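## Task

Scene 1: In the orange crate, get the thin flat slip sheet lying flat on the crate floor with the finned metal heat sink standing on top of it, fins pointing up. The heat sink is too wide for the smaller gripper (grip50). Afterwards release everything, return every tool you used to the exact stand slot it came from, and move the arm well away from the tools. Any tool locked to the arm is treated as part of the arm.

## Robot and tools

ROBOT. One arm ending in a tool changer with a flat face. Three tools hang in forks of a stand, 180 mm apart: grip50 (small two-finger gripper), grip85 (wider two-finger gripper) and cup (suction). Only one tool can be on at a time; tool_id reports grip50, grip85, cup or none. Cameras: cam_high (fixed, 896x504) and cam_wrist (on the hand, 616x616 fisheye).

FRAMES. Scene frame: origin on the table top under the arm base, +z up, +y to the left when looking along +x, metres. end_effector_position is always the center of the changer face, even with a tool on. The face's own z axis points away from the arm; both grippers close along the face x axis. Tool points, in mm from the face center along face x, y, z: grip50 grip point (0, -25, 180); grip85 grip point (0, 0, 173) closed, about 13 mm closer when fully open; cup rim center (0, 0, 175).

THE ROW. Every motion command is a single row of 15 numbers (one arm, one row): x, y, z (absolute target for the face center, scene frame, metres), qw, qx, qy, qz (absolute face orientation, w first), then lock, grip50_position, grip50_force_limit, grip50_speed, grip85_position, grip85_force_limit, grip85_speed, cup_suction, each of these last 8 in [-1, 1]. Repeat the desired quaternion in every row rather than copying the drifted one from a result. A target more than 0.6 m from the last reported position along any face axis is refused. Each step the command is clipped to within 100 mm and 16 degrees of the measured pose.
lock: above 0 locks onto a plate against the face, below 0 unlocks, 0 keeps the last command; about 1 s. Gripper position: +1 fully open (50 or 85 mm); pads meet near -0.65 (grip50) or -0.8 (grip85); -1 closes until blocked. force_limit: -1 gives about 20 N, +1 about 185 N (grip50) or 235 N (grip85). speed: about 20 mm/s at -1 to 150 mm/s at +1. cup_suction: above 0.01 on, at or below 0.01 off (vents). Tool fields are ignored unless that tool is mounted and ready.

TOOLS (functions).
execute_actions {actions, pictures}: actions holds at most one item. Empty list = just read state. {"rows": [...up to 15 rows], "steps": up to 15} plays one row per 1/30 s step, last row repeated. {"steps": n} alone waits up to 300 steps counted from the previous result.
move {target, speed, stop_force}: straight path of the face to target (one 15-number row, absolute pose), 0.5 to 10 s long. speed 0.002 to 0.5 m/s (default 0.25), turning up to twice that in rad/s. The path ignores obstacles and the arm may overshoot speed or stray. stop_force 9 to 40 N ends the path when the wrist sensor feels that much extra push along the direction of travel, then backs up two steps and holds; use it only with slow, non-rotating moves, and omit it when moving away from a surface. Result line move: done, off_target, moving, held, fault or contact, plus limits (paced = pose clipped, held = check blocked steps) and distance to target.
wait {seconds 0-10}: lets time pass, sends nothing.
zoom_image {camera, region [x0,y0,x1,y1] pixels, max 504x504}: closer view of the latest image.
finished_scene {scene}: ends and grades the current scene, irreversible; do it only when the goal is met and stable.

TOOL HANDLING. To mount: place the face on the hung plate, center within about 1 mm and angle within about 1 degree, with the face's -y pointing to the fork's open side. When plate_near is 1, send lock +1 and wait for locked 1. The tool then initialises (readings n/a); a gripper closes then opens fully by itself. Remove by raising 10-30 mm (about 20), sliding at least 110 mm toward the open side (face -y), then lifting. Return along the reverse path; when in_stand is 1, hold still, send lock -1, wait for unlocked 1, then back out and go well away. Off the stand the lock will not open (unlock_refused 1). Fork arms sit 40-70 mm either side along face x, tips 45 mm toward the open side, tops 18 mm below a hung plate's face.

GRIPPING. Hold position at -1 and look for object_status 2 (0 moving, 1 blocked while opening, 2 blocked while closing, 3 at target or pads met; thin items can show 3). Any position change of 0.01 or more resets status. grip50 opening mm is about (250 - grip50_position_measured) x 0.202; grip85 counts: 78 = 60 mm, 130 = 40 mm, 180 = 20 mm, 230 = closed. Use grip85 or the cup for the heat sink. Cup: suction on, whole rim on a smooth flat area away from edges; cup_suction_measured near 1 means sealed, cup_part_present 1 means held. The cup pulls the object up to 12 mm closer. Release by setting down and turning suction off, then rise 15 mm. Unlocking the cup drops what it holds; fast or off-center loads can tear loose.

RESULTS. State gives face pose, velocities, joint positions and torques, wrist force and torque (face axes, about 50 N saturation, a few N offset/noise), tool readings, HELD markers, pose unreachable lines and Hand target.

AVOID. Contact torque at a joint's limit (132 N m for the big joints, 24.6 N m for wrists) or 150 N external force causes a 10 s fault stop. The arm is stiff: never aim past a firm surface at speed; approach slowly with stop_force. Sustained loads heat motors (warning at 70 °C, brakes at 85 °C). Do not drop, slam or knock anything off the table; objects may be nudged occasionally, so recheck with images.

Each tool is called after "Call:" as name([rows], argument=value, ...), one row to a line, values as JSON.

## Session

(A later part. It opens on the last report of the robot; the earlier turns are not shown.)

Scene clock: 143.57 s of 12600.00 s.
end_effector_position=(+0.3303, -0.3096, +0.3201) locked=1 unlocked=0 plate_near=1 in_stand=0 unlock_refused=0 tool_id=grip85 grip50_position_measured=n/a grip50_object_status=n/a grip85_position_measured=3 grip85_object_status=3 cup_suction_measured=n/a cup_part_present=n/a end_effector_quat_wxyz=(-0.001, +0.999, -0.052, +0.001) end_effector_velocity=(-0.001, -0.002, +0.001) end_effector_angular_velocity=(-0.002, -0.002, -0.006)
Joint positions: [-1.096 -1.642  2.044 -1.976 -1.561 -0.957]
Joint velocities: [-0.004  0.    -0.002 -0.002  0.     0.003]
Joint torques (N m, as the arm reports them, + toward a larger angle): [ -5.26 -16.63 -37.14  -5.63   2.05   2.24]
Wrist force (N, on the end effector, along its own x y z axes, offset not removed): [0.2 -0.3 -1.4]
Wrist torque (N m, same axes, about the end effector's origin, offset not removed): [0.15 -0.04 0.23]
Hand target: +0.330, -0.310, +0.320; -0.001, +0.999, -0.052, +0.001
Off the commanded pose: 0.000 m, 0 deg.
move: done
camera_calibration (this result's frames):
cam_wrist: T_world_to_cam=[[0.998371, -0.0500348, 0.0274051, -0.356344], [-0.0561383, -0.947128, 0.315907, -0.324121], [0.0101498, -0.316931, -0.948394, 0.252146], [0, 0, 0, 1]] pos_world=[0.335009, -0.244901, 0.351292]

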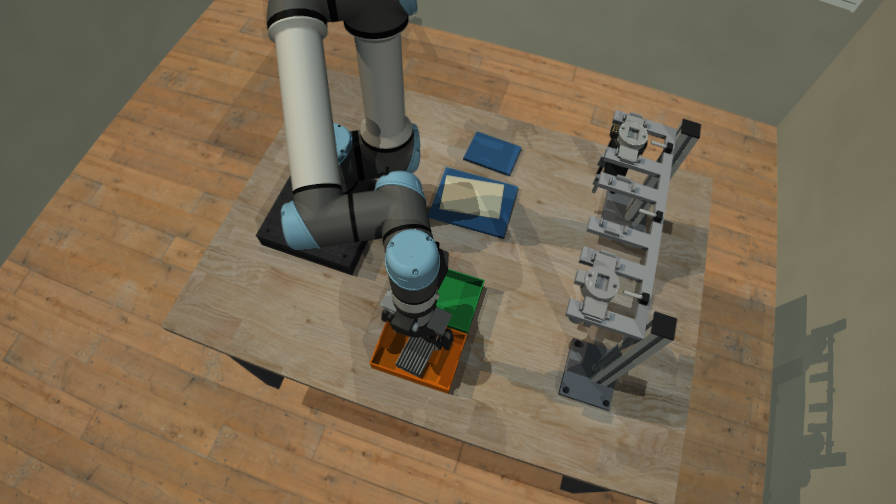

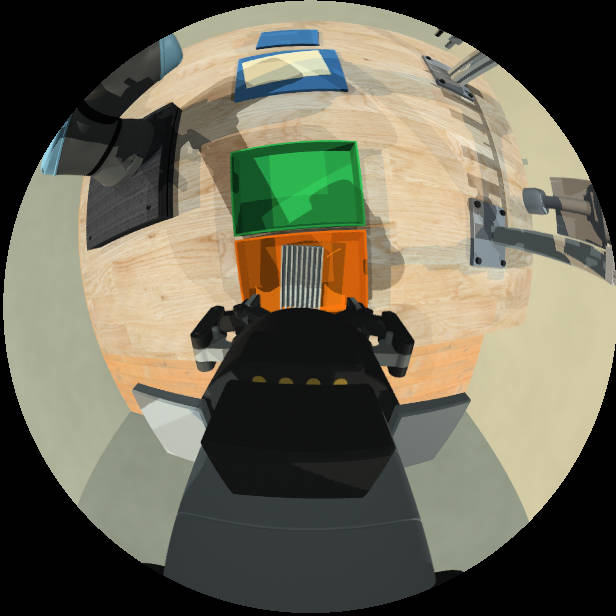

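Call:
move(target=[0.328, -0.304, 0.245, 0, 0.9986, -0.0523, 0, 0, 1, 0, 0, 1, 0, 0, 0], speed=0.15)

Scene clock: 159.07 s of 12600.00 s.
end_effector_position=(+0.3279, -0.3039, +0.2453) locked=1 unlocked=0 plate_near=1 in_stand=0 unlock_refused=0 tool_id=grip85 grip50_position_measured=n/a grip50_object_status=n/a grip85_position_measured=3 grip85_object_status=3 cup_suction_measured=n/a cup_part_present=n/a end_effector_quat_wxyz=(-0.000, +0.999, -0.052, -0.000) end_effector_velocity=(+0.000, +0.000, -0.003) end_effector_angular_velocity=(+0.001, +0.001, +0.001)
Joint positions: [-1.092 -1.554  2.178 -2.198 -1.563 -0.952]
Joint velocities: [ 0.001  0.005  0.003 -0.007 -0.001 -0.001]
Joint torques (N m, as the arm reports them, + toward a larger angle): [  8.43 -17.19 -19.97  -5.73  -2.81   2.22]
Wrist force (N, on the end effector, along its own x y z axes, offset not removed): [-1.6 -1.4 0.0]
Wrist torque (N m, same axes, about the end effector's origin, offset not removed): [0.17 0.06 0.13]
Hand target: +0.328, -0.304, +0.245; -0.000, +0.999, -0.052, -0.000
Off the commanded pose: 0.000 m, 0 deg.
move: done
camera_calibration (this result's frames):
cam_wrist: T_world_to_cam=[[0.998394, -0.0508666, 0.0249261, -0.351318], [-0.0561504, -0.946756, 0.317019, -0.295362], [0.00747322, -0.31791, -0.948092, 0.183508], [0, 0, 0, 1]] pos_world=[0.332797, -0.239167, 0.276375]

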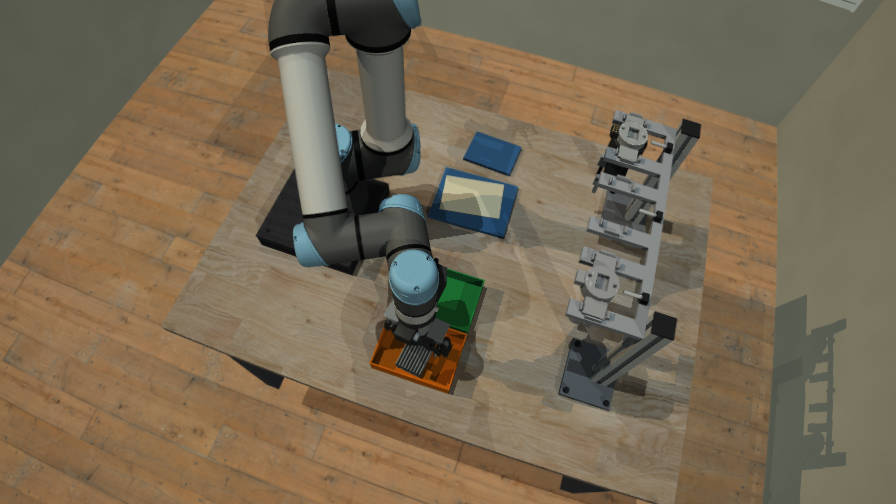

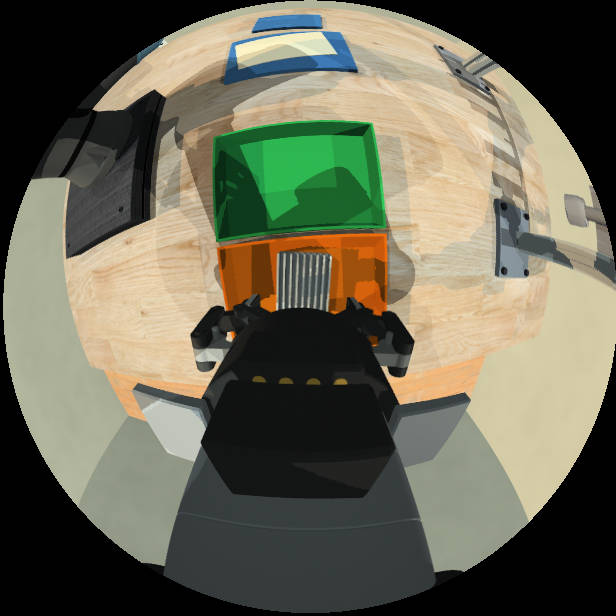

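Call:
zoom_image(camera="cam_wrist", region=[205, 200, 405, 340])

Region (205, 200, 405, 340) of cam_wrist's 616x616 image, scaled by 2.520, with more detail than that image has; it fills the top 353 rows of this view, and the rest is white.

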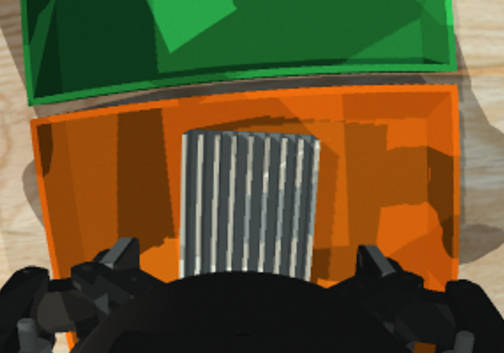

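Call:
move(target=[0.328, -0.304, 0.199, 0, 0.9986, -0.0523, 0, 0, 1, 0, 0, 1, 0, 0, 0], speed=0.05, stop_force=15)

Call:
move(target=[0.328, -0.304, 0.199, 0, 0.9986, -0.0523, 0, 0, 1, 0, 0, -1, -0.5, -0.5, 0], speed=0.05)

Scene clock: 170.43 s of 12600.00 s.
end_effector_position=(+0.3280, -0.3039, +0.1992) locked=1 unlocked=0 plate_near=1 in_stand=0 unlock_refused=0 tool_id=grip85 grip50_position_measured=n/a grip50_object_status=n/a grip85_position_measured=3 grip85_object_status=3 cup_suction_measured=n/a cup_part_present=n/a end_effector_quat_wxyz=(-0.000, +0.999, -0.052, -0.000) end_effector_velocity=(+0.000, -0.000, -0.002) end_effector_angular_velocity=(+0.000, +0.000, -0.000)
Joint positions: [-1.091 -1.466  2.237 -2.344 -1.563 -0.951]
Joint velocities: [ 0.     0.005  0.002 -0.006 -0.     0.   ]
Joint torques (N m, as the arm reports them, + toward a larger angle): [  8.51 -20.54 -18.02  -5.57  -2.22   2.17]
Wrist force (N, on the end effector, along its own x y z axes, offset not removed): [-0.5 -0.1 0.5]
Wrist torque (N m, same axes, about the end effector's origin, offset not removed): [0.12 0.09 0.17]
Hand target: +0.328, -0.304, +0.199; -0.000, +0.999, -0.052, -0.000
Off the commanded pose: 0.000 m, 0 deg.
move: done
camera_calibration (this result's frames):
cam_wrist: T_world_to_cam=[[0.998394, -0.0508639, 0.0249495, -0.350203], [-0.0561557, -0.94674, 0.317064, -0.28081], [0.00749361, -0.317956, -0.948076, 0.139839], [0, 0, 0, 1]] pos_world=[0.332823, -0.239205, 0.23035]

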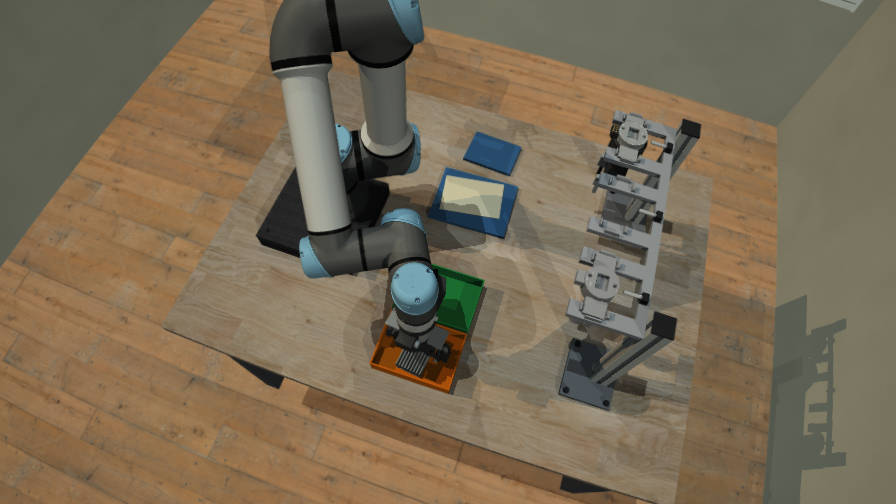

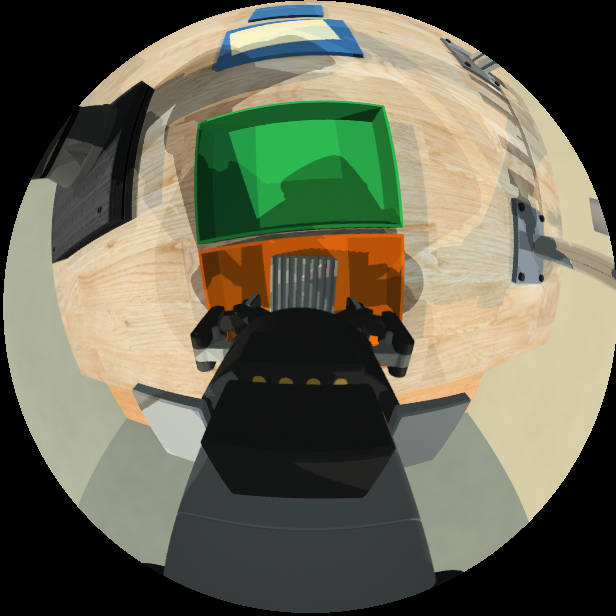

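Scene clock: 171.30 s of 12600.00 s.
end_effector_position=(+0.3280, -0.3040, +0.1990) locked=1 unlocked=0 plate_near=1 in_stand=0 unlock_refused=0 tool_id=grip85 grip50_position_measured=n/a grip50_object_status=n/a grip85_position_measured=80 grip85_object_status=2 cup_suction_measured=n/a cup_part_present=n/a end_effector_quat_wxyz=(+0.000, +0.999, -0.052, +0.000) end_effector_velocity=(+0.000, -0.001, +0.001) end_effector_angular_velocity=(-0.002, +0.000, +0.000)
Joint positions: [-1.091 -1.466  2.237 -2.345 -1.563 -0.951]
Joint velocities: [-0.    -0.001 -0.001 -0.    -0.001 -0.   ]
Joint torques (N m, as the arm reports them, + toward a larger angle): [  7.51 -13.96 -18.31  -2.6   -1.99   2.01]
Wrist force (N, on the end effector, along its own x y z axes, offset not removed): [-3.6 -4.4 -30.8]
Wrist torque (N m, same axes, about the end effector's origin, offset not removed): [0.79 -0.77 0.18]
Hand target: +0.328, -0.304, +0.199; +0.000, +0.999, -0.052, +0.000
Off the commanded pose: 0.000 m, 0 deg.
move: done
camera_calibration (this result's frames):
cam_wrist: T_world_to_cam=[[0.998392, -0.0508547, 0.0250457, -0.35027], [-0.0561787, -0.946691, 0.317207, -0.280824], [0.00757913, -0.318104, -0.948026, 0.139556], [0, 0, 0, 1]] pos_world=[0.332873, -0.239273, 0.230154]

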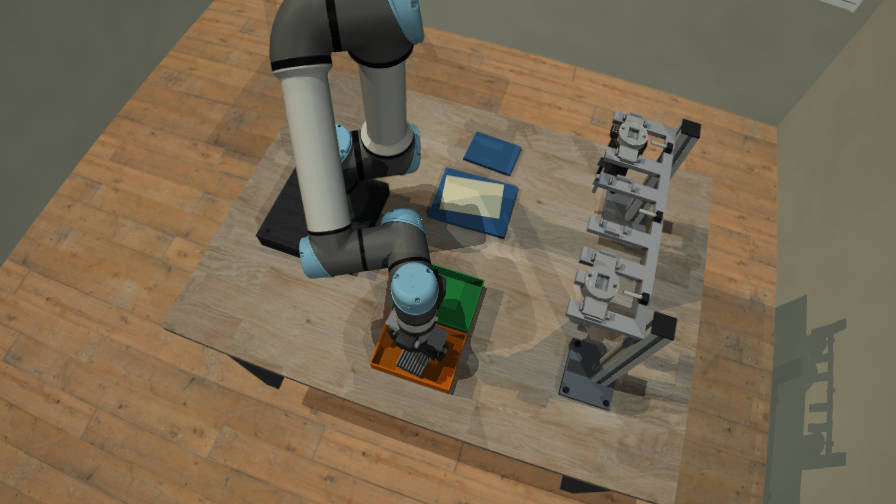

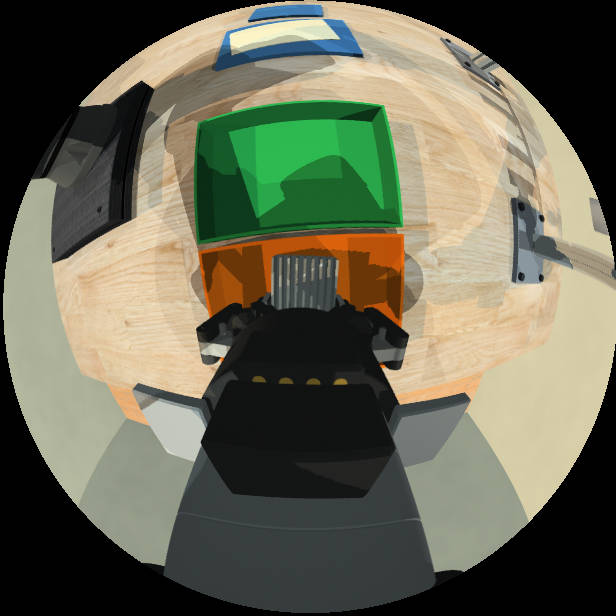

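Call:
move(target=[0.328, -0.304, 0.262, 0, 0.9986, -0.0523, 0, 0, 1, 0, 0, -1, -0.5, -0.5, 0], speed=0.1)

Scene clock: 177.50 s of 12600.00 s.
end_effector_position=(+0.3280, -0.3041, +0.2618) locked=1 unlocked=0 plate_near=1 in_stand=0 unlock_refused=0 tool_id=grip85 grip50_position_measured=n/a grip50_object_status=n/a grip85_position_measured=80 grip85_object_status=2 cup_suction_measured=n/a cup_part_present=n/a end_effector_quat_wxyz=(+0.000, +0.999, -0.052, +0.000) end_effector_velocity=(+0.000, -0.000, +0.002) end_effector_angular_velocity=(+0.000, +0.001, -0.001)
Joint positions: [-1.092 -1.58   2.154 -2.147 -1.563 -0.952]
Joint velocities: [ 0.    -0.002 -0.004  0.007 -0.     0.001]
Joint torques (N m, as the arm reports them, + toward a larger angle): [ -5.72 -36.02 -38.59  -3.22   1.44  -2.67]
Wrist force (N, on the end effector, along its own x y z axes, offset not removed): [-0.9 -1.9 1.7]
Wrist torque (N m, same axes, about the end effector's origin, offset not removed): [0.12 0.11 0.11]
Hand target: +0.328, -0.304, +0.262; +0.000, +0.999, -0.052, +0.000
Off the commanded pose: 0.000 m, 0 deg.
move: done
camera_calibration (this result's frames):
cam_wrist: T_world_to_cam=[[0.998393, -0.050865, 0.0249865, -0.351859], [-0.056169, -0.946719, 0.317124, -0.300766], [0.00752472, -0.318017, -0.948055, 0.19906], [0, 0, 0, 1]] pos_world=[0.332902, -0.239334, 0.292892]

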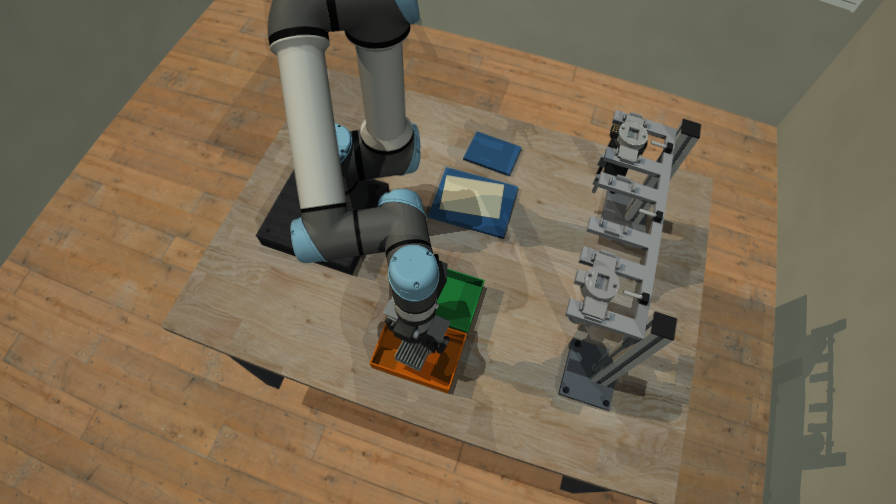

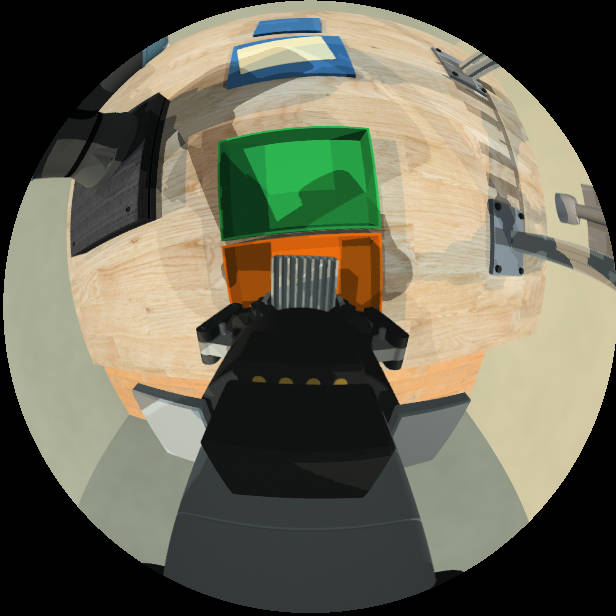

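Call:
move(target=[0.500, 0.0062, 0.258, 0, 0.7071, 0.7071, 0, 0, 1, 0, 0, -1, -0.5, -0.5, 0], speed=0.35)

Call:
move(target=[0.500, 0.0062, 0.206, 0, 0.7071, 0.7071, 0, 0, 1, 0, 0, -1, -0.5, -0.5, 0], speed=0.1)

Call:
move(target=[0.500, 0.0062, 0.185, 0, 0.7071, 0.7071, 0, 0, 1, 0, 0, -1, -0.5, -0.5, 0], speed=0.008, stop_force=10)

Scene clock: 192.03 s of 12600.00 s.
end_effector_position=(+0.4996, +0.0058, +0.2580) locked=1 unlocked=0 plate_near=1 in_stand=0 unlock_refused=0 tool_id=grip85 grip50_position_measured=n/a grip50_object_status=n/a grip85_position_measured=80 grip85_object_status=2 cup_suction_measured=n/a cup_part_present=n/a end_effector_quat_wxyz=(-0.000, +0.707, +0.707, -0.001) end_effector_velocity=(+0.001, +0.001, +0.000) end_effector_angular_velocity=(+0.000, -0.001, +0.008)
Joint positions: [-0.296 -1.454  2.026 -2.148 -1.569 -1.831]
Joint velocities: [ 0.003  0.003 -0.004  0.     0.001 -0.005]
Joint torques (N m, as the arm reports them, + toward a larger angle): [  8.3  -24.1  -38.37  -3.27  -2.66  -2.42]
Wrist force (N, on the end effector, along its own x y z axes, offset not removed): [-0.1 -0.8 1.6]
Wrist torque (N m, same axes, about the end effector's origin, offset not removed): [0.18 -0.01 0.16]
Hand target: +0.500, +0.006, +0.258; -0.000, +0.707, +0.707, -0.001
Off the commanded pose: 0.001 m, 0 deg.
move: done
camera_calibration (this result's frames):
cam_wrist: T_world_to_cam=[[-0.052785, 0.998316, 0.0240408, 0.0120296], [0.948215, 0.042556, 0.314765, -0.503456], [0.313212, 0.0394107, -0.948865, 0.13813], [0, 0, 0, 1]] pos_world=[0.434756, 0.00397188, 0.289248]

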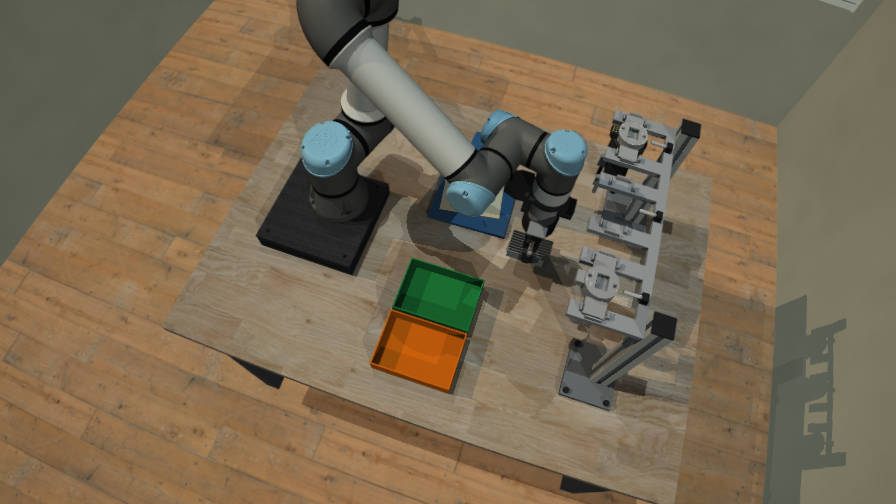

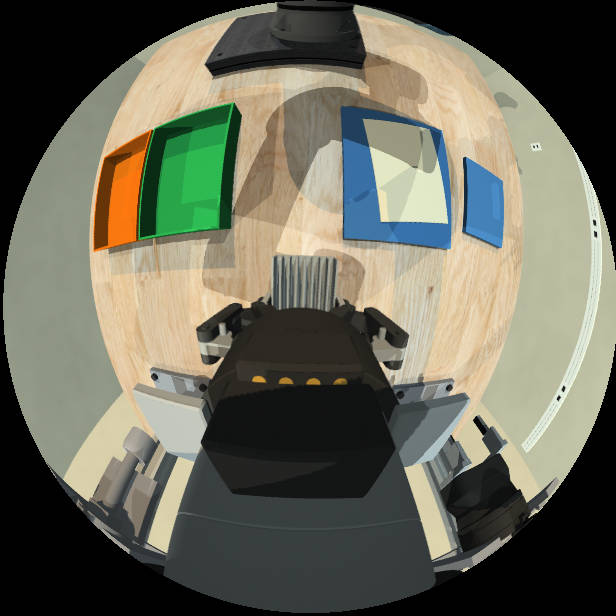

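Scene clock: 193.03 s of 12600.00 s.
end_effector_position=(+0.4999, +0.0062, +0.2062) locked=1 unlocked=0 plate_near=1 in_stand=0 unlock_refused=0 tool_id=grip85 grip50_position_measured=n/a grip50_object_status=n/a grip85_position_measured=80 grip85_object_status=2 cup_suction_measured=n/a cup_part_present=n/a end_effector_quat_wxyz=(-0.000, +0.707, +0.707, -0.000) end_effector_velocity=(+0.000, -0.000, -0.003) end_effector_angular_velocity=(+0.000, +0.000, -0.000)
Joint positions: [-0.295 -1.37   2.09  -2.298 -1.567 -1.831]
Joint velocities: [ 0.     0.006  0.001 -0.006  0.     0.   ]
Joint torques (N m, as the arm reports them, + toward a larger angle): [  8.88 -25.43 -19.51  -5.7    2.58   2.  ]
Wrist force (N, on the end effector, along its own x y z axes, offset not removed): [0.3 0.2 1.8]
Wrist torque (N m, same axes, about the end effector's origin, offset not removed): [0.28 0.01 0.15]
Hand target: +0.500, +0.006, +0.206; -0.000, +0.707, +0.707, -0.000
Off the commanded pose: 0.000 m, 0 deg.
move: done
camera_calibration (this result's frames):
cam_wrist: T_world_to_cam=[[-0.0538125, 0.998239, 0.0249798, 0.0132048], [0.947431, 0.0431401, 0.317038, -0.487594], [0.315402, 0.0407273, -0.948084, 0.0876466], [0, 0, 0, 1]] pos_world=[0.435028, 0.0042837, 0.237352]

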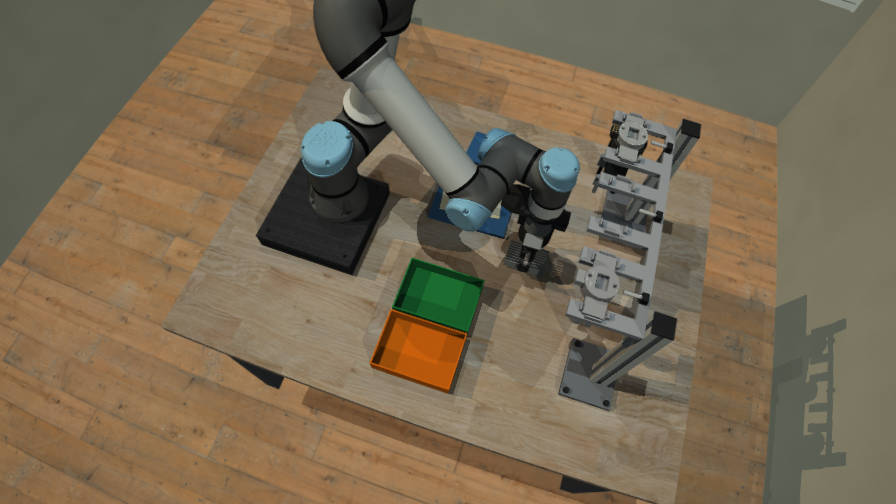

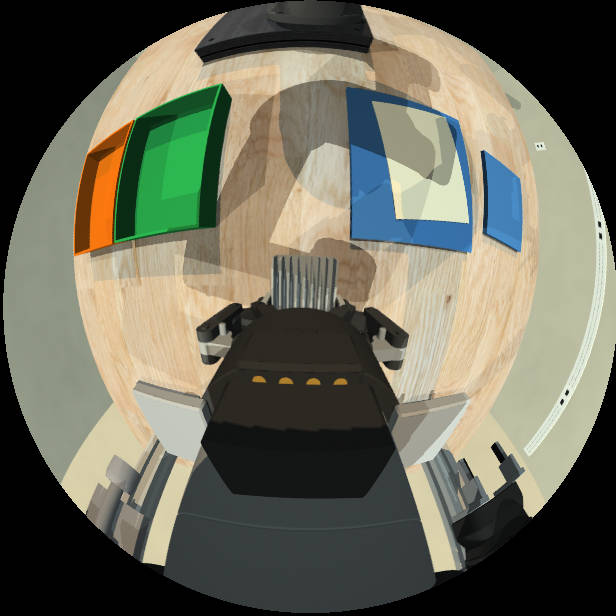

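Scene clock: 194.67 s of 12600.00 s.
end_effector_position=(+0.4999, +0.0062, +0.1961) locked=1 unlocked=0 plate_near=1 in_stand=0 unlock_refused=0 tool_id=grip85 grip50_position_measured=n/a grip50_object_status=n/a grip85_position_measured=80 grip85_object_status=2 cup_suction_measured=n/a cup_part_present=n/a end_effector_quat_wxyz=(-0.000, +0.707, +0.707, -0.000) end_effector_velocity=(-0.001, +0.000, +0.001) end_effector_angular_velocity=(+0.002, +0.007, -0.001)
Joint positions: [-0.295 -1.351  2.1   -2.327 -1.567 -1.831]
Joint velocities: [-0.    -0.002 -0.003  0.011  0.001  0.001]
Joint torques (N m, as the arm reports them, + toward a larger angle): [  7.9  -33.48 -21.99   0.5    1.36   2.04]
Wrist force (N, on the end effector, along its own x y z axes, offset not removed): [-1.6 5.3 -22.1]
Wrist torque (N m, same axes, about the end effector's origin, offset not removed): [-0.99 0.47 0.30]
Hand target: +0.500, +0.006, +0.196; -0.000, +0.707, +0.707, -0.000
Off the commanded pose: 0.011 m, 0 deg.
move: contact
camera_calibration (this result's frames):
cam_wrist: T_world_to_cam=[[-0.0537637, 0.998239, 0.0250853, 0.0133878], [0.947474, 0.0430655, 0.316919, -0.484369], [0.315281, 0.0408064, -0.948121, 0.078107], [0, 0, 0, 1]] pos_world=[0.435022, 0.0043081, 0.227225]

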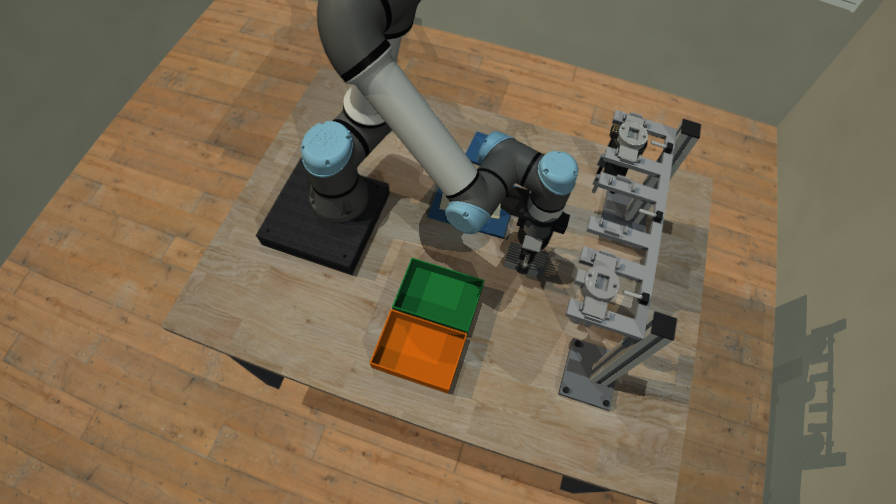

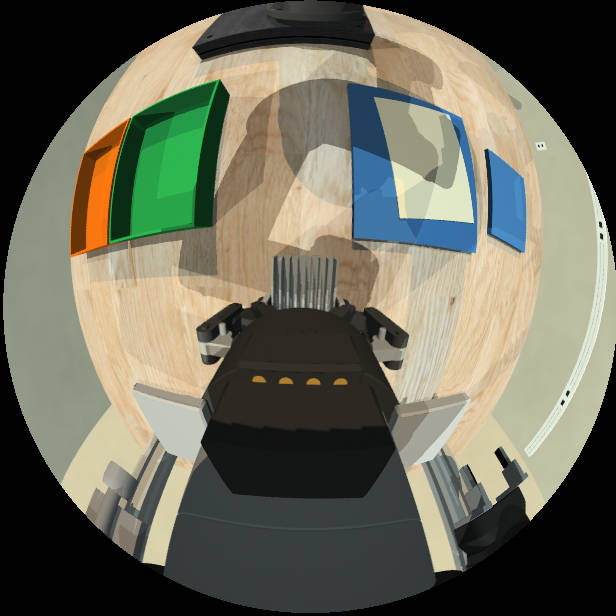

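Call:
move(target=[0.500, 0.0062, 0.1965, 0, 0.7071, 0.7071, 0, 0, 1, 0, 0, 1, -0.5, 0.5, 0], speed=0.02)

Call:
move(target=[0.500, 0.0062, 0.380, 0, 0.7071, 0.7071, 0, 0, 1, 0, 0, 1, -0.5, 0.5, 0], speed=0.25)

Call:
move(target=[0.6306, 0.0061, 0.380, 0, 0.7071, 0.7071, 0, 0, 1, 0, 0, 1, -0.5, 0.5, 0], speed=0.15)

Call:
move(target=[0.6306, 0.0061, 0.3605, 0, 0.7071, 0.7071, 0, 0, 1, 0, 0, 1, -0.5, 0.5, 0], speed=0.02, stop_force=20)

Scene clock: 199.53 s of 12600.00 s.
end_effector_position=(+0.5000, +0.0062, +0.1965) locked=1 unlocked=0 plate_near=1 in_stand=0 unlock_refused=0 tool_id=grip85 grip50_position_measured=n/a grip50_object_status=n/a grip85_position_measured=3 grip85_object_status=3 cup_suction_measured=n/a cup_part_present=n/a end_effector_quat_wxyz=(+0.000, +0.707, +0.707, +0.000) end_effector_velocity=(+0.000, +0.000, +0.000) end_effector_angular_velocity=(+0.000, -0.000, +0.000)
Joint positions: [-0.295 -1.352  2.1   -2.326 -1.567 -1.831]
Joint velocities: [ 0.     0.    -0.001  0.     0.    -0.   ]
Joint torques (N m, as the arm reports them, + toward a larger angle): [ -5.32 -34.78 -33.39  -3.06  -2.65  -0.82]
Wrist force (N, on the end effector, along its own x y z axes, offset not removed): [-0.9 -0.1 0.3]
Wrist torque (N m, same axes, about the end effector's origin, offset not removed): [0.12 0.02 0.18]
Hand target: +0.500, +0.006, +0.196; +0.000, +0.707, +0.707, +0.000
Off the commanded pose: 0.000 m, 0 deg.
move: done
camera_calibration (this result's frames):
cam_wrist: T_world_to_cam=[[-0.0537693, 0.998242, 0.024925, 0.0134627], [0.947378, 0.0431093, 0.317202, -0.484616], [0.31557, 0.0406691, -0.94803, 0.078347], [0, 0, 0, 1]] pos_world=[0.435115, 0.00426617, 0.227661]

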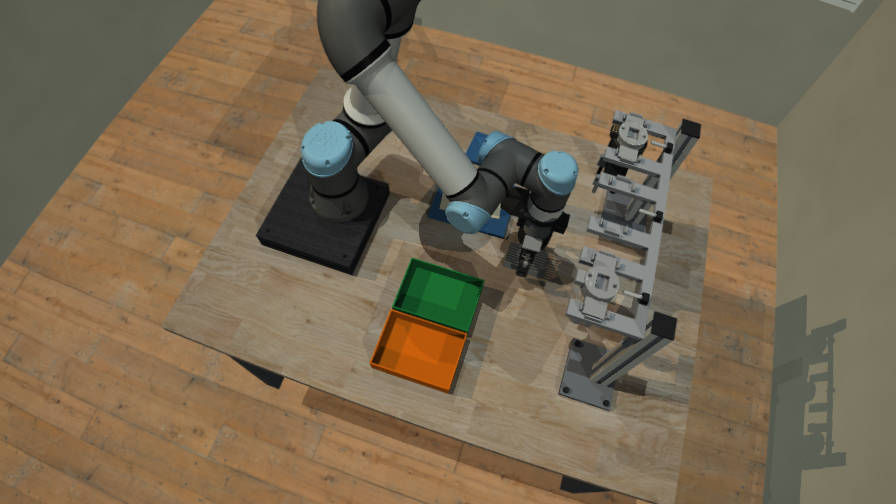

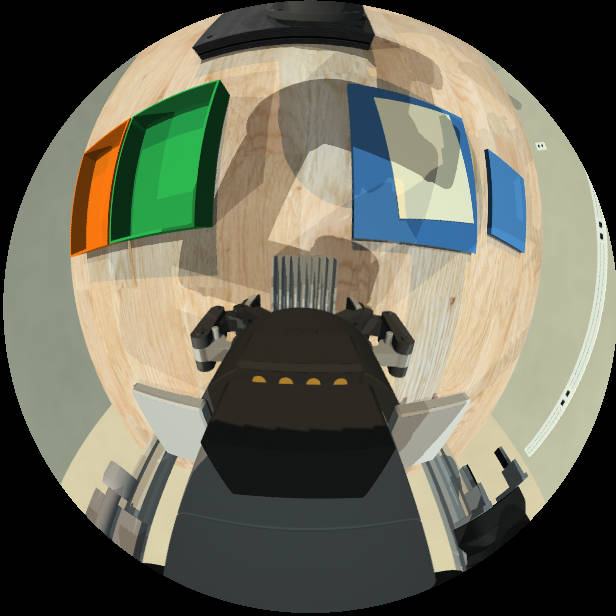

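Scene clock: 200.90 s of 12600.00 s.
end_effector_position=(+0.5002, +0.0062, +0.3797) locked=1 unlocked=0 plate_near=1 in_stand=0 unlock_refused=0 tool_id=grip85 grip50_position_measured=n/a grip50_object_status=n/a grip85_position_measured=3 grip85_object_status=3 cup_suction_measured=n/a cup_part_present=n/a end_effector_quat_wxyz=(+0.000, +0.707, +0.707, +0.000) end_effector_velocity=(+0.000, -0.000, +0.002) end_effector_angular_velocity=(-0.000, +0.000, -0.000)
Joint positions: [-0.296 -1.576  1.817 -1.819 -1.567 -1.832]
Joint velocities: [ 0.    -0.001 -0.006  0.007 -0.     0.   ]
Joint torques (N m, as the arm reports them, + toward a larger angle): [ -5.71 -38.09 -39.07  -2.95   1.51  -2.5 ]
Wrist force (N, on the end effector, along its own x y z axes, offset not removed): [1.1 -0.4 0.1]
Wrist torque (N m, same axes, about the end effector's origin, offset not removed): [0.19 -0.15 0.17]
Hand target: +0.500, +0.006, +0.380; +0.000, +0.707, +0.707, +0.000
Off the commanded pose: 0.000 m, 0 deg.
move: done
camera_calibration (this result's frames):
cam_wrist: T_world_to_cam=[[-0.05371, 0.998243, 0.025003, 0.00888764], [0.947381, 0.0430284, 0.317203, -0.542919], [0.31557, 0.0407244, -0.948028, 0.251937], [0, 0, 0, 1]] pos_world=[0.435325, 0.00422895, 0.410836]

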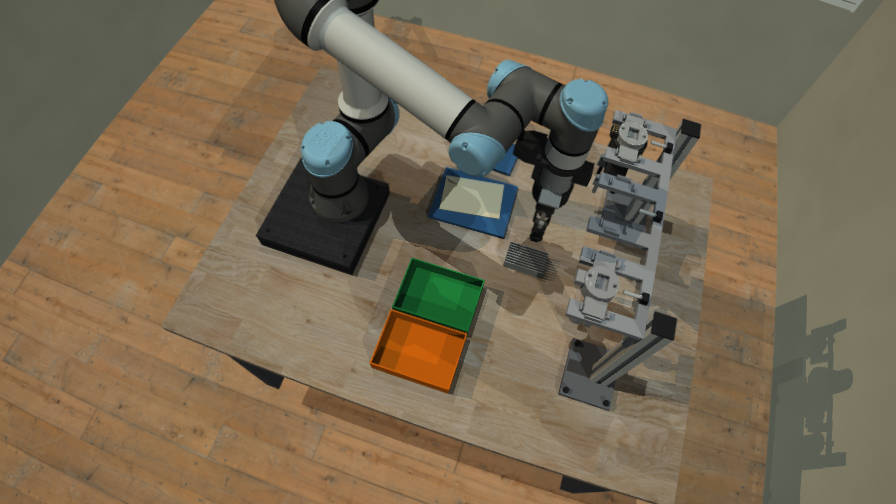

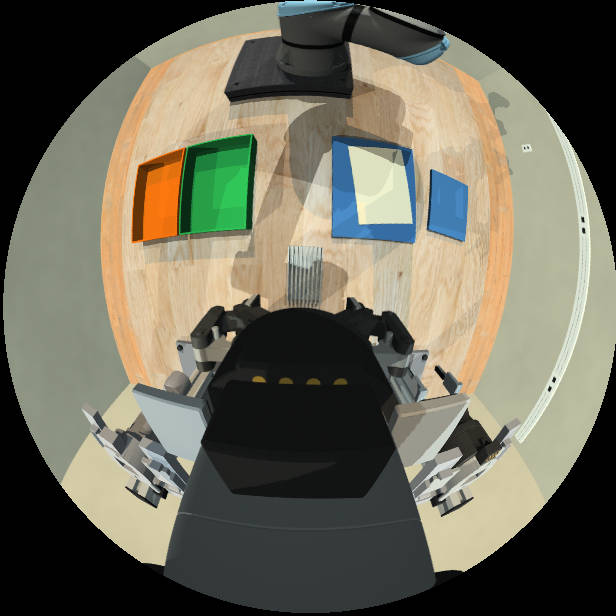

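Scene clock: 202.30 s of 12600.00 s.
end_effector_position=(+0.6303, +0.0061, +0.3799) locked=1 unlocked=0 plate_near=1 in_stand=0 unlock_refused=0 tool_id=grip85 grip50_position_measured=n/a grip50_object_status=n/a grip85_position_measured=3 grip85_object_status=3 cup_suction_measured=n/a cup_part_present=n/a end_effector_quat_wxyz=(+0.000, +0.707, +0.707, -0.000) end_effector_velocity=(+0.002, +0.000, +0.001) end_effector_angular_velocity=(-0.000, -0.001, -0.001)
Joint positions: [-0.241 -1.267  1.454 -1.765 -1.568 -1.777]
Joint velocities: [ 0.001  0.005 -0.009  0.003  0.     0.002]
Joint torques (N m, as the arm reports them, + toward a larger angle): [  7.94 -37.24 -38.46  -3.09  -2.78   2.11]
Wrist force (N, on the end effector, along its own x y z axes, offset not removed): [-0.4 -1.2 -0.5]
Wrist torque (N m, same axes, about the end effector's origin, offset not removed): [0.05 0.01 0.16]
Hand target: +0.631, +0.006, +0.380; +0.000, +0.707, +0.707, -0.000
Off the commanded pose: 0.000 m, 0 deg.
move: done
camera_calibration (this result's frames):
cam_wrist: T_world_to_cam=[[-0.0537117, 0.998247, 0.0248438, 0.0160378], [0.947435, 0.0430875, 0.317034, -0.666217], [0.315407, 0.0405663, -0.948089, 0.211164], [0, 0, 0, 1]] pos_world=[0.565456, 0.00412979, 0.411017]

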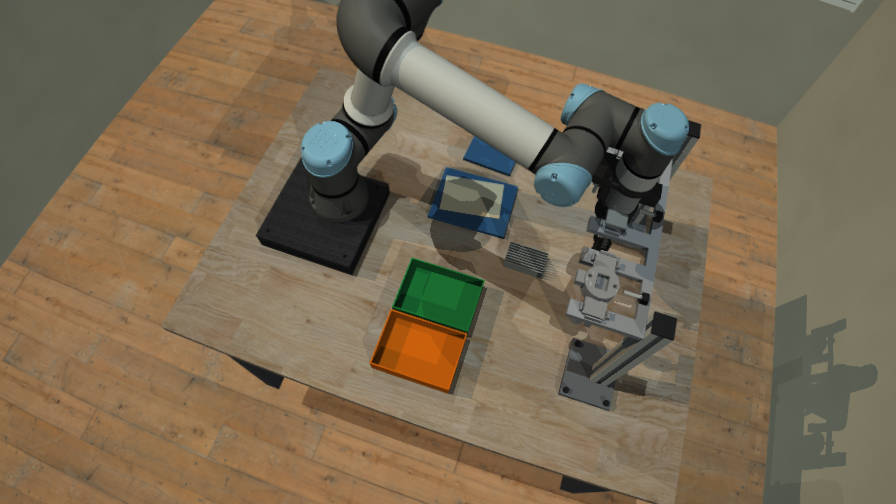

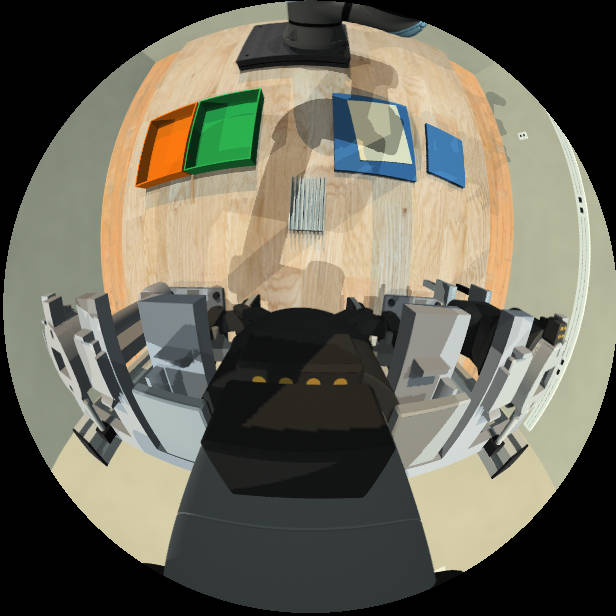

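Scene clock: 203.57 s of 12600.00 s.
end_effector_position=(+0.6306, +0.0061, +0.3607) locked=1 unlocked=0 plate_near=1 in_stand=1 unlock_refused=0 tool_id=grip85 grip50_position_measured=n/a grip50_object_status=n/a grip85_position_measured=3 grip85_object_status=3 cup_suction_measured=n/a cup_part_present=n/a end_effector_quat_wxyz=(+0.000, +0.707, +0.707, -0.000) end_effector_velocity=(-0.000, +0.000, -0.004) end_effector_angular_velocity=(+0.002, +0.003, -0.001)
Joint positions: [-0.241 -1.256  1.49  -1.812 -1.568 -1.777]
Joint velocities: [ 0.     0.003  0.005 -0.005  0.001  0.001]
Joint torques (N m, as the arm reports them, + toward a larger angle): [  8.95 -37.27 -24.19  -5.51   2.51   2.26]
Wrist force (N, on the end effector, along its own x y z axes, offset not removed): [0.3 -0.8 -1.8]
Wrist torque (N m, same axes, about the end effector's origin, offset not removed): [0.08 -0.05 0.11]
Hand target: +0.631, +0.006, +0.361; -0.000, +0.707, +0.707, -0.000
Off the commanded pose: 0.000 m, 0 deg.
move: done
camera_calibration (this result's frames):
cam_wrist: T_world_to_cam=[[-0.0537051, 0.998247, 0.0248667, 0.0164794], [0.947435, 0.0430739, 0.317037, -0.660353], [0.31541, 0.0405861, -0.948087, 0.192906], [0, 0, 0, 1]] pos_world=[0.565682, 0.00416416, 0.391838]

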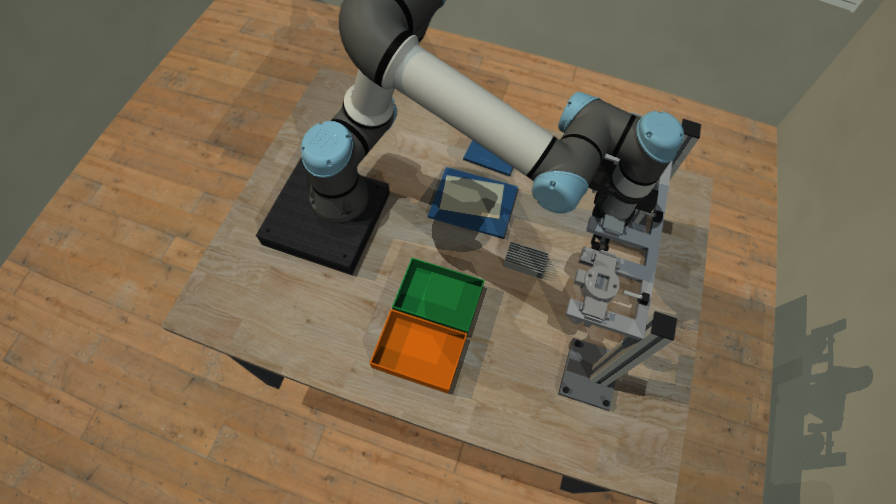

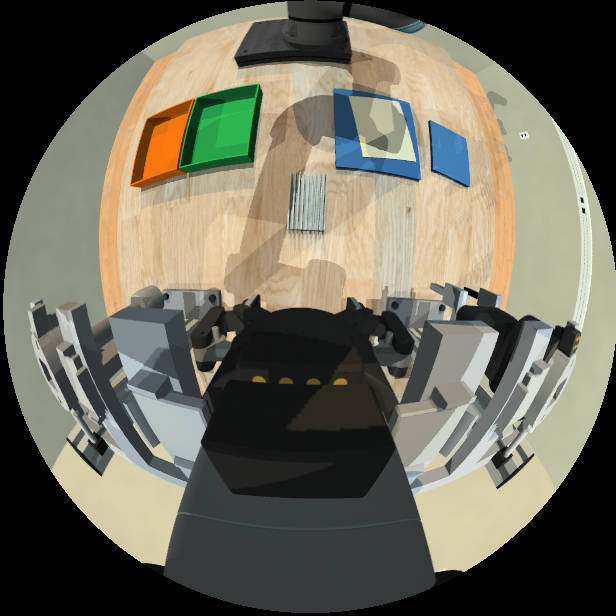

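in_stand=1. Unlocking.

Call:
execute_actions([
  {"rows": [[0.6306, 0.0061, 0.3603, 0, 0.7071, 0.7071, 0, -1, 1, 0, 0, 1, -0.5, 0.5, 0]], "steps": 15},
], pictures=false)

Call:
execute_actions([
  {"steps": 20},
], pictures=false)

Scene clock: 206.80 s of 12600.00 s.
end_effector_position=(+0.6306, +0.0061, +0.3603) locked=0 unlocked=0 plate_near=1 in_stand=1 unlock_refused=0 tool_id=none grip50_position_measured=n/a grip50_object_status=n/a grip85_position_measured=n/a grip85_object_status=n/a cup_suction_measured=n/a cup_part_present=n/a end_effector_quat_wxyz=(-0.000, +0.707, +0.707, +0.000) end_effector_velocity=(-0.000, -0.000, +0.000) end_effector_angular_velocity=(+0.000, -0.000, -0.002)
Joint positions: [-0.241 -1.256  1.491 -1.813 -1.568 -1.777]
Joint velocities: [-0.    -0.     0.    -0.     0.     0.001]
Joint torques (N m, as the arm reports them, + toward a larger angle): [  8.07 -37.74 -20.76  -4.26   1.82   2.19]
Wrist force (N, on the end effector, along its own x y z axes, offset not removed): [-2.0 -0.8 -1.3]
Wrist torque (N m, same axes, about the end effector's origin, offset not removed): [0.15 0.11 0.17]
Hand target: +0.631, +0.006, +0.360; -0.000, +0.707, +0.707, -0.000
Off the commanded pose: 0.000 m, 0 deg.
Steps of this call (steps 1 to 82: nothing new was sent; steps 83 to 97: all 15 steps of this action). Readings (end_effector_position | what the end effector reports):
83: (+0.6306, +0.0061, +0.3604) | locked=1 unlocked=0 plate_near=1 in_stand=1 unlock_refused=0 tool_id=grip85 grip50_position_measured=n/a grip50_object_status=n/a grip85_position_measured=3 grip85_object_status=3 cup_suction_measured=n/a cup_part_present=n/a
84: (+0.6306, +0.0061, +0.3603) | locked=1 unlocked=0 plate_near=1 in_stand=1 unlock_refused=0 tool_id=grip85 grip50_position_measured=n/a grip50_object_status=n/a grip85_position_measured=3 grip85_object_status=3 cup_suction_measured=n/a cup_part_present=n/a
86: (+0.6306, +0.0061, +0.3603) | locked=1 unlocked=0 plate_near=1 in_stand=1 unlock_refused=0 tool_id=grip85 grip50_position_measured=n/a grip50_object_status=n/a grip85_position_measured=3 grip85_object_status=3 cup_suction_measured=n/a cup_part_present=n/a
90: (+0.6306, +0.0061, +0.3603) | locked=0 unlocked=0 plate_near=1 in_stand=1 unlock_refused=0 tool_id=none grip50_position_measured=n/a grip50_object_status=n/a grip85_position_measured=n/a grip85_object_status=n/a cup_suction_measured=n/a cup_part_present=n/a
97: the state above

Scene clock: 207.47 s of 12600.00 s.
end_effector_position=(+0.6306, +0.0061, +0.3603) locked=0 unlocked=1 plate_near=1 in_stand=1 unlock_refused=0 tool_id=none grip50_position_measured=n/a grip50_object_status=n/a grip85_position_measured=n/a grip85_object_status=n/a cup_suction_measured=n/a cup_part_present=n/a end_effector_quat_wxyz=(-0.000, +0.707, +0.707, +0.000) end_effector_velocity=(-0.000, -0.000, +0.002) end_effector_angular_velocity=(-0.002, -0.002, +0.001)
Joint positions: [-0.241 -1.256  1.491 -1.813 -1.568 -1.777]
Joint velocities: [-0.    -0.003 -0.     0.    -0.001 -0.001]
Joint torques (N m, as the arm reports them, + toward a larger angle): [  6.99 -42.52 -18.79  -4.26   0.96   2.21]
Wrist force (N, on the end effector, along its own x y z axes, offset not removed): [-1.2 0.2 -0.4]
Wrist torque (N m, same axes, about the end effector's origin, offset not removed): [0.13 0.05 0.23]
Hand target: +0.631, +0.006, +0.360; -0.000, +0.707, +0.707, -0.000
Off the commanded pose: 0.000 m, 0 deg.
Steps of this call (steps 1 to 20: nothing new was sent). Readings (end_effector_position | what the end effector reports):
1: (+0.6306, +0.0061, +0.3603) | locked=0 unlocked=0 plate_near=1 in_stand=1 unlock_refused=0 tool_id=none grip50_position_measured=n/a grip50_object_status=n/a grip85_position_measured=n/a grip85_object_status=n/a cup_suction_measured=n/a cup_part_present=n/a
2: (+0.6306, +0.0061, +0.3603) | locked=0 unlocked=0 plate_near=1 in_stand=1 unlock_refused=0 tool_id=none grip50_position_measured=n/a grip50_object_status=n/a grip85_position_measured=n/a grip85_object_status=n/a cup_suction_measured=n/a cup_part_present=n/a
4: (+0.6306, +0.0061, +0.3603) | locked=0 unlocked=0 plate_near=1 in_stand=1 unlock_refused=0 tool_id=none grip50_position_measured=n/a grip50_object_status=n/a grip85_position_measured=n/a grip85_object_status=n/a cup_suction_measured=n/a cup_part_present=n/a
8: (+0.6306, +0.0061, +0.3603) | locked=0 unlocked=0 plate_near=1 in_stand=1 unlock_refused=0 tool_id=none grip50_position_measured=n/a grip50_object_status=n/a grip85_position_measured=n/a grip85_object_status=n/a cup_suction_measured=n/a cup_part_present=n/a
20: the state above


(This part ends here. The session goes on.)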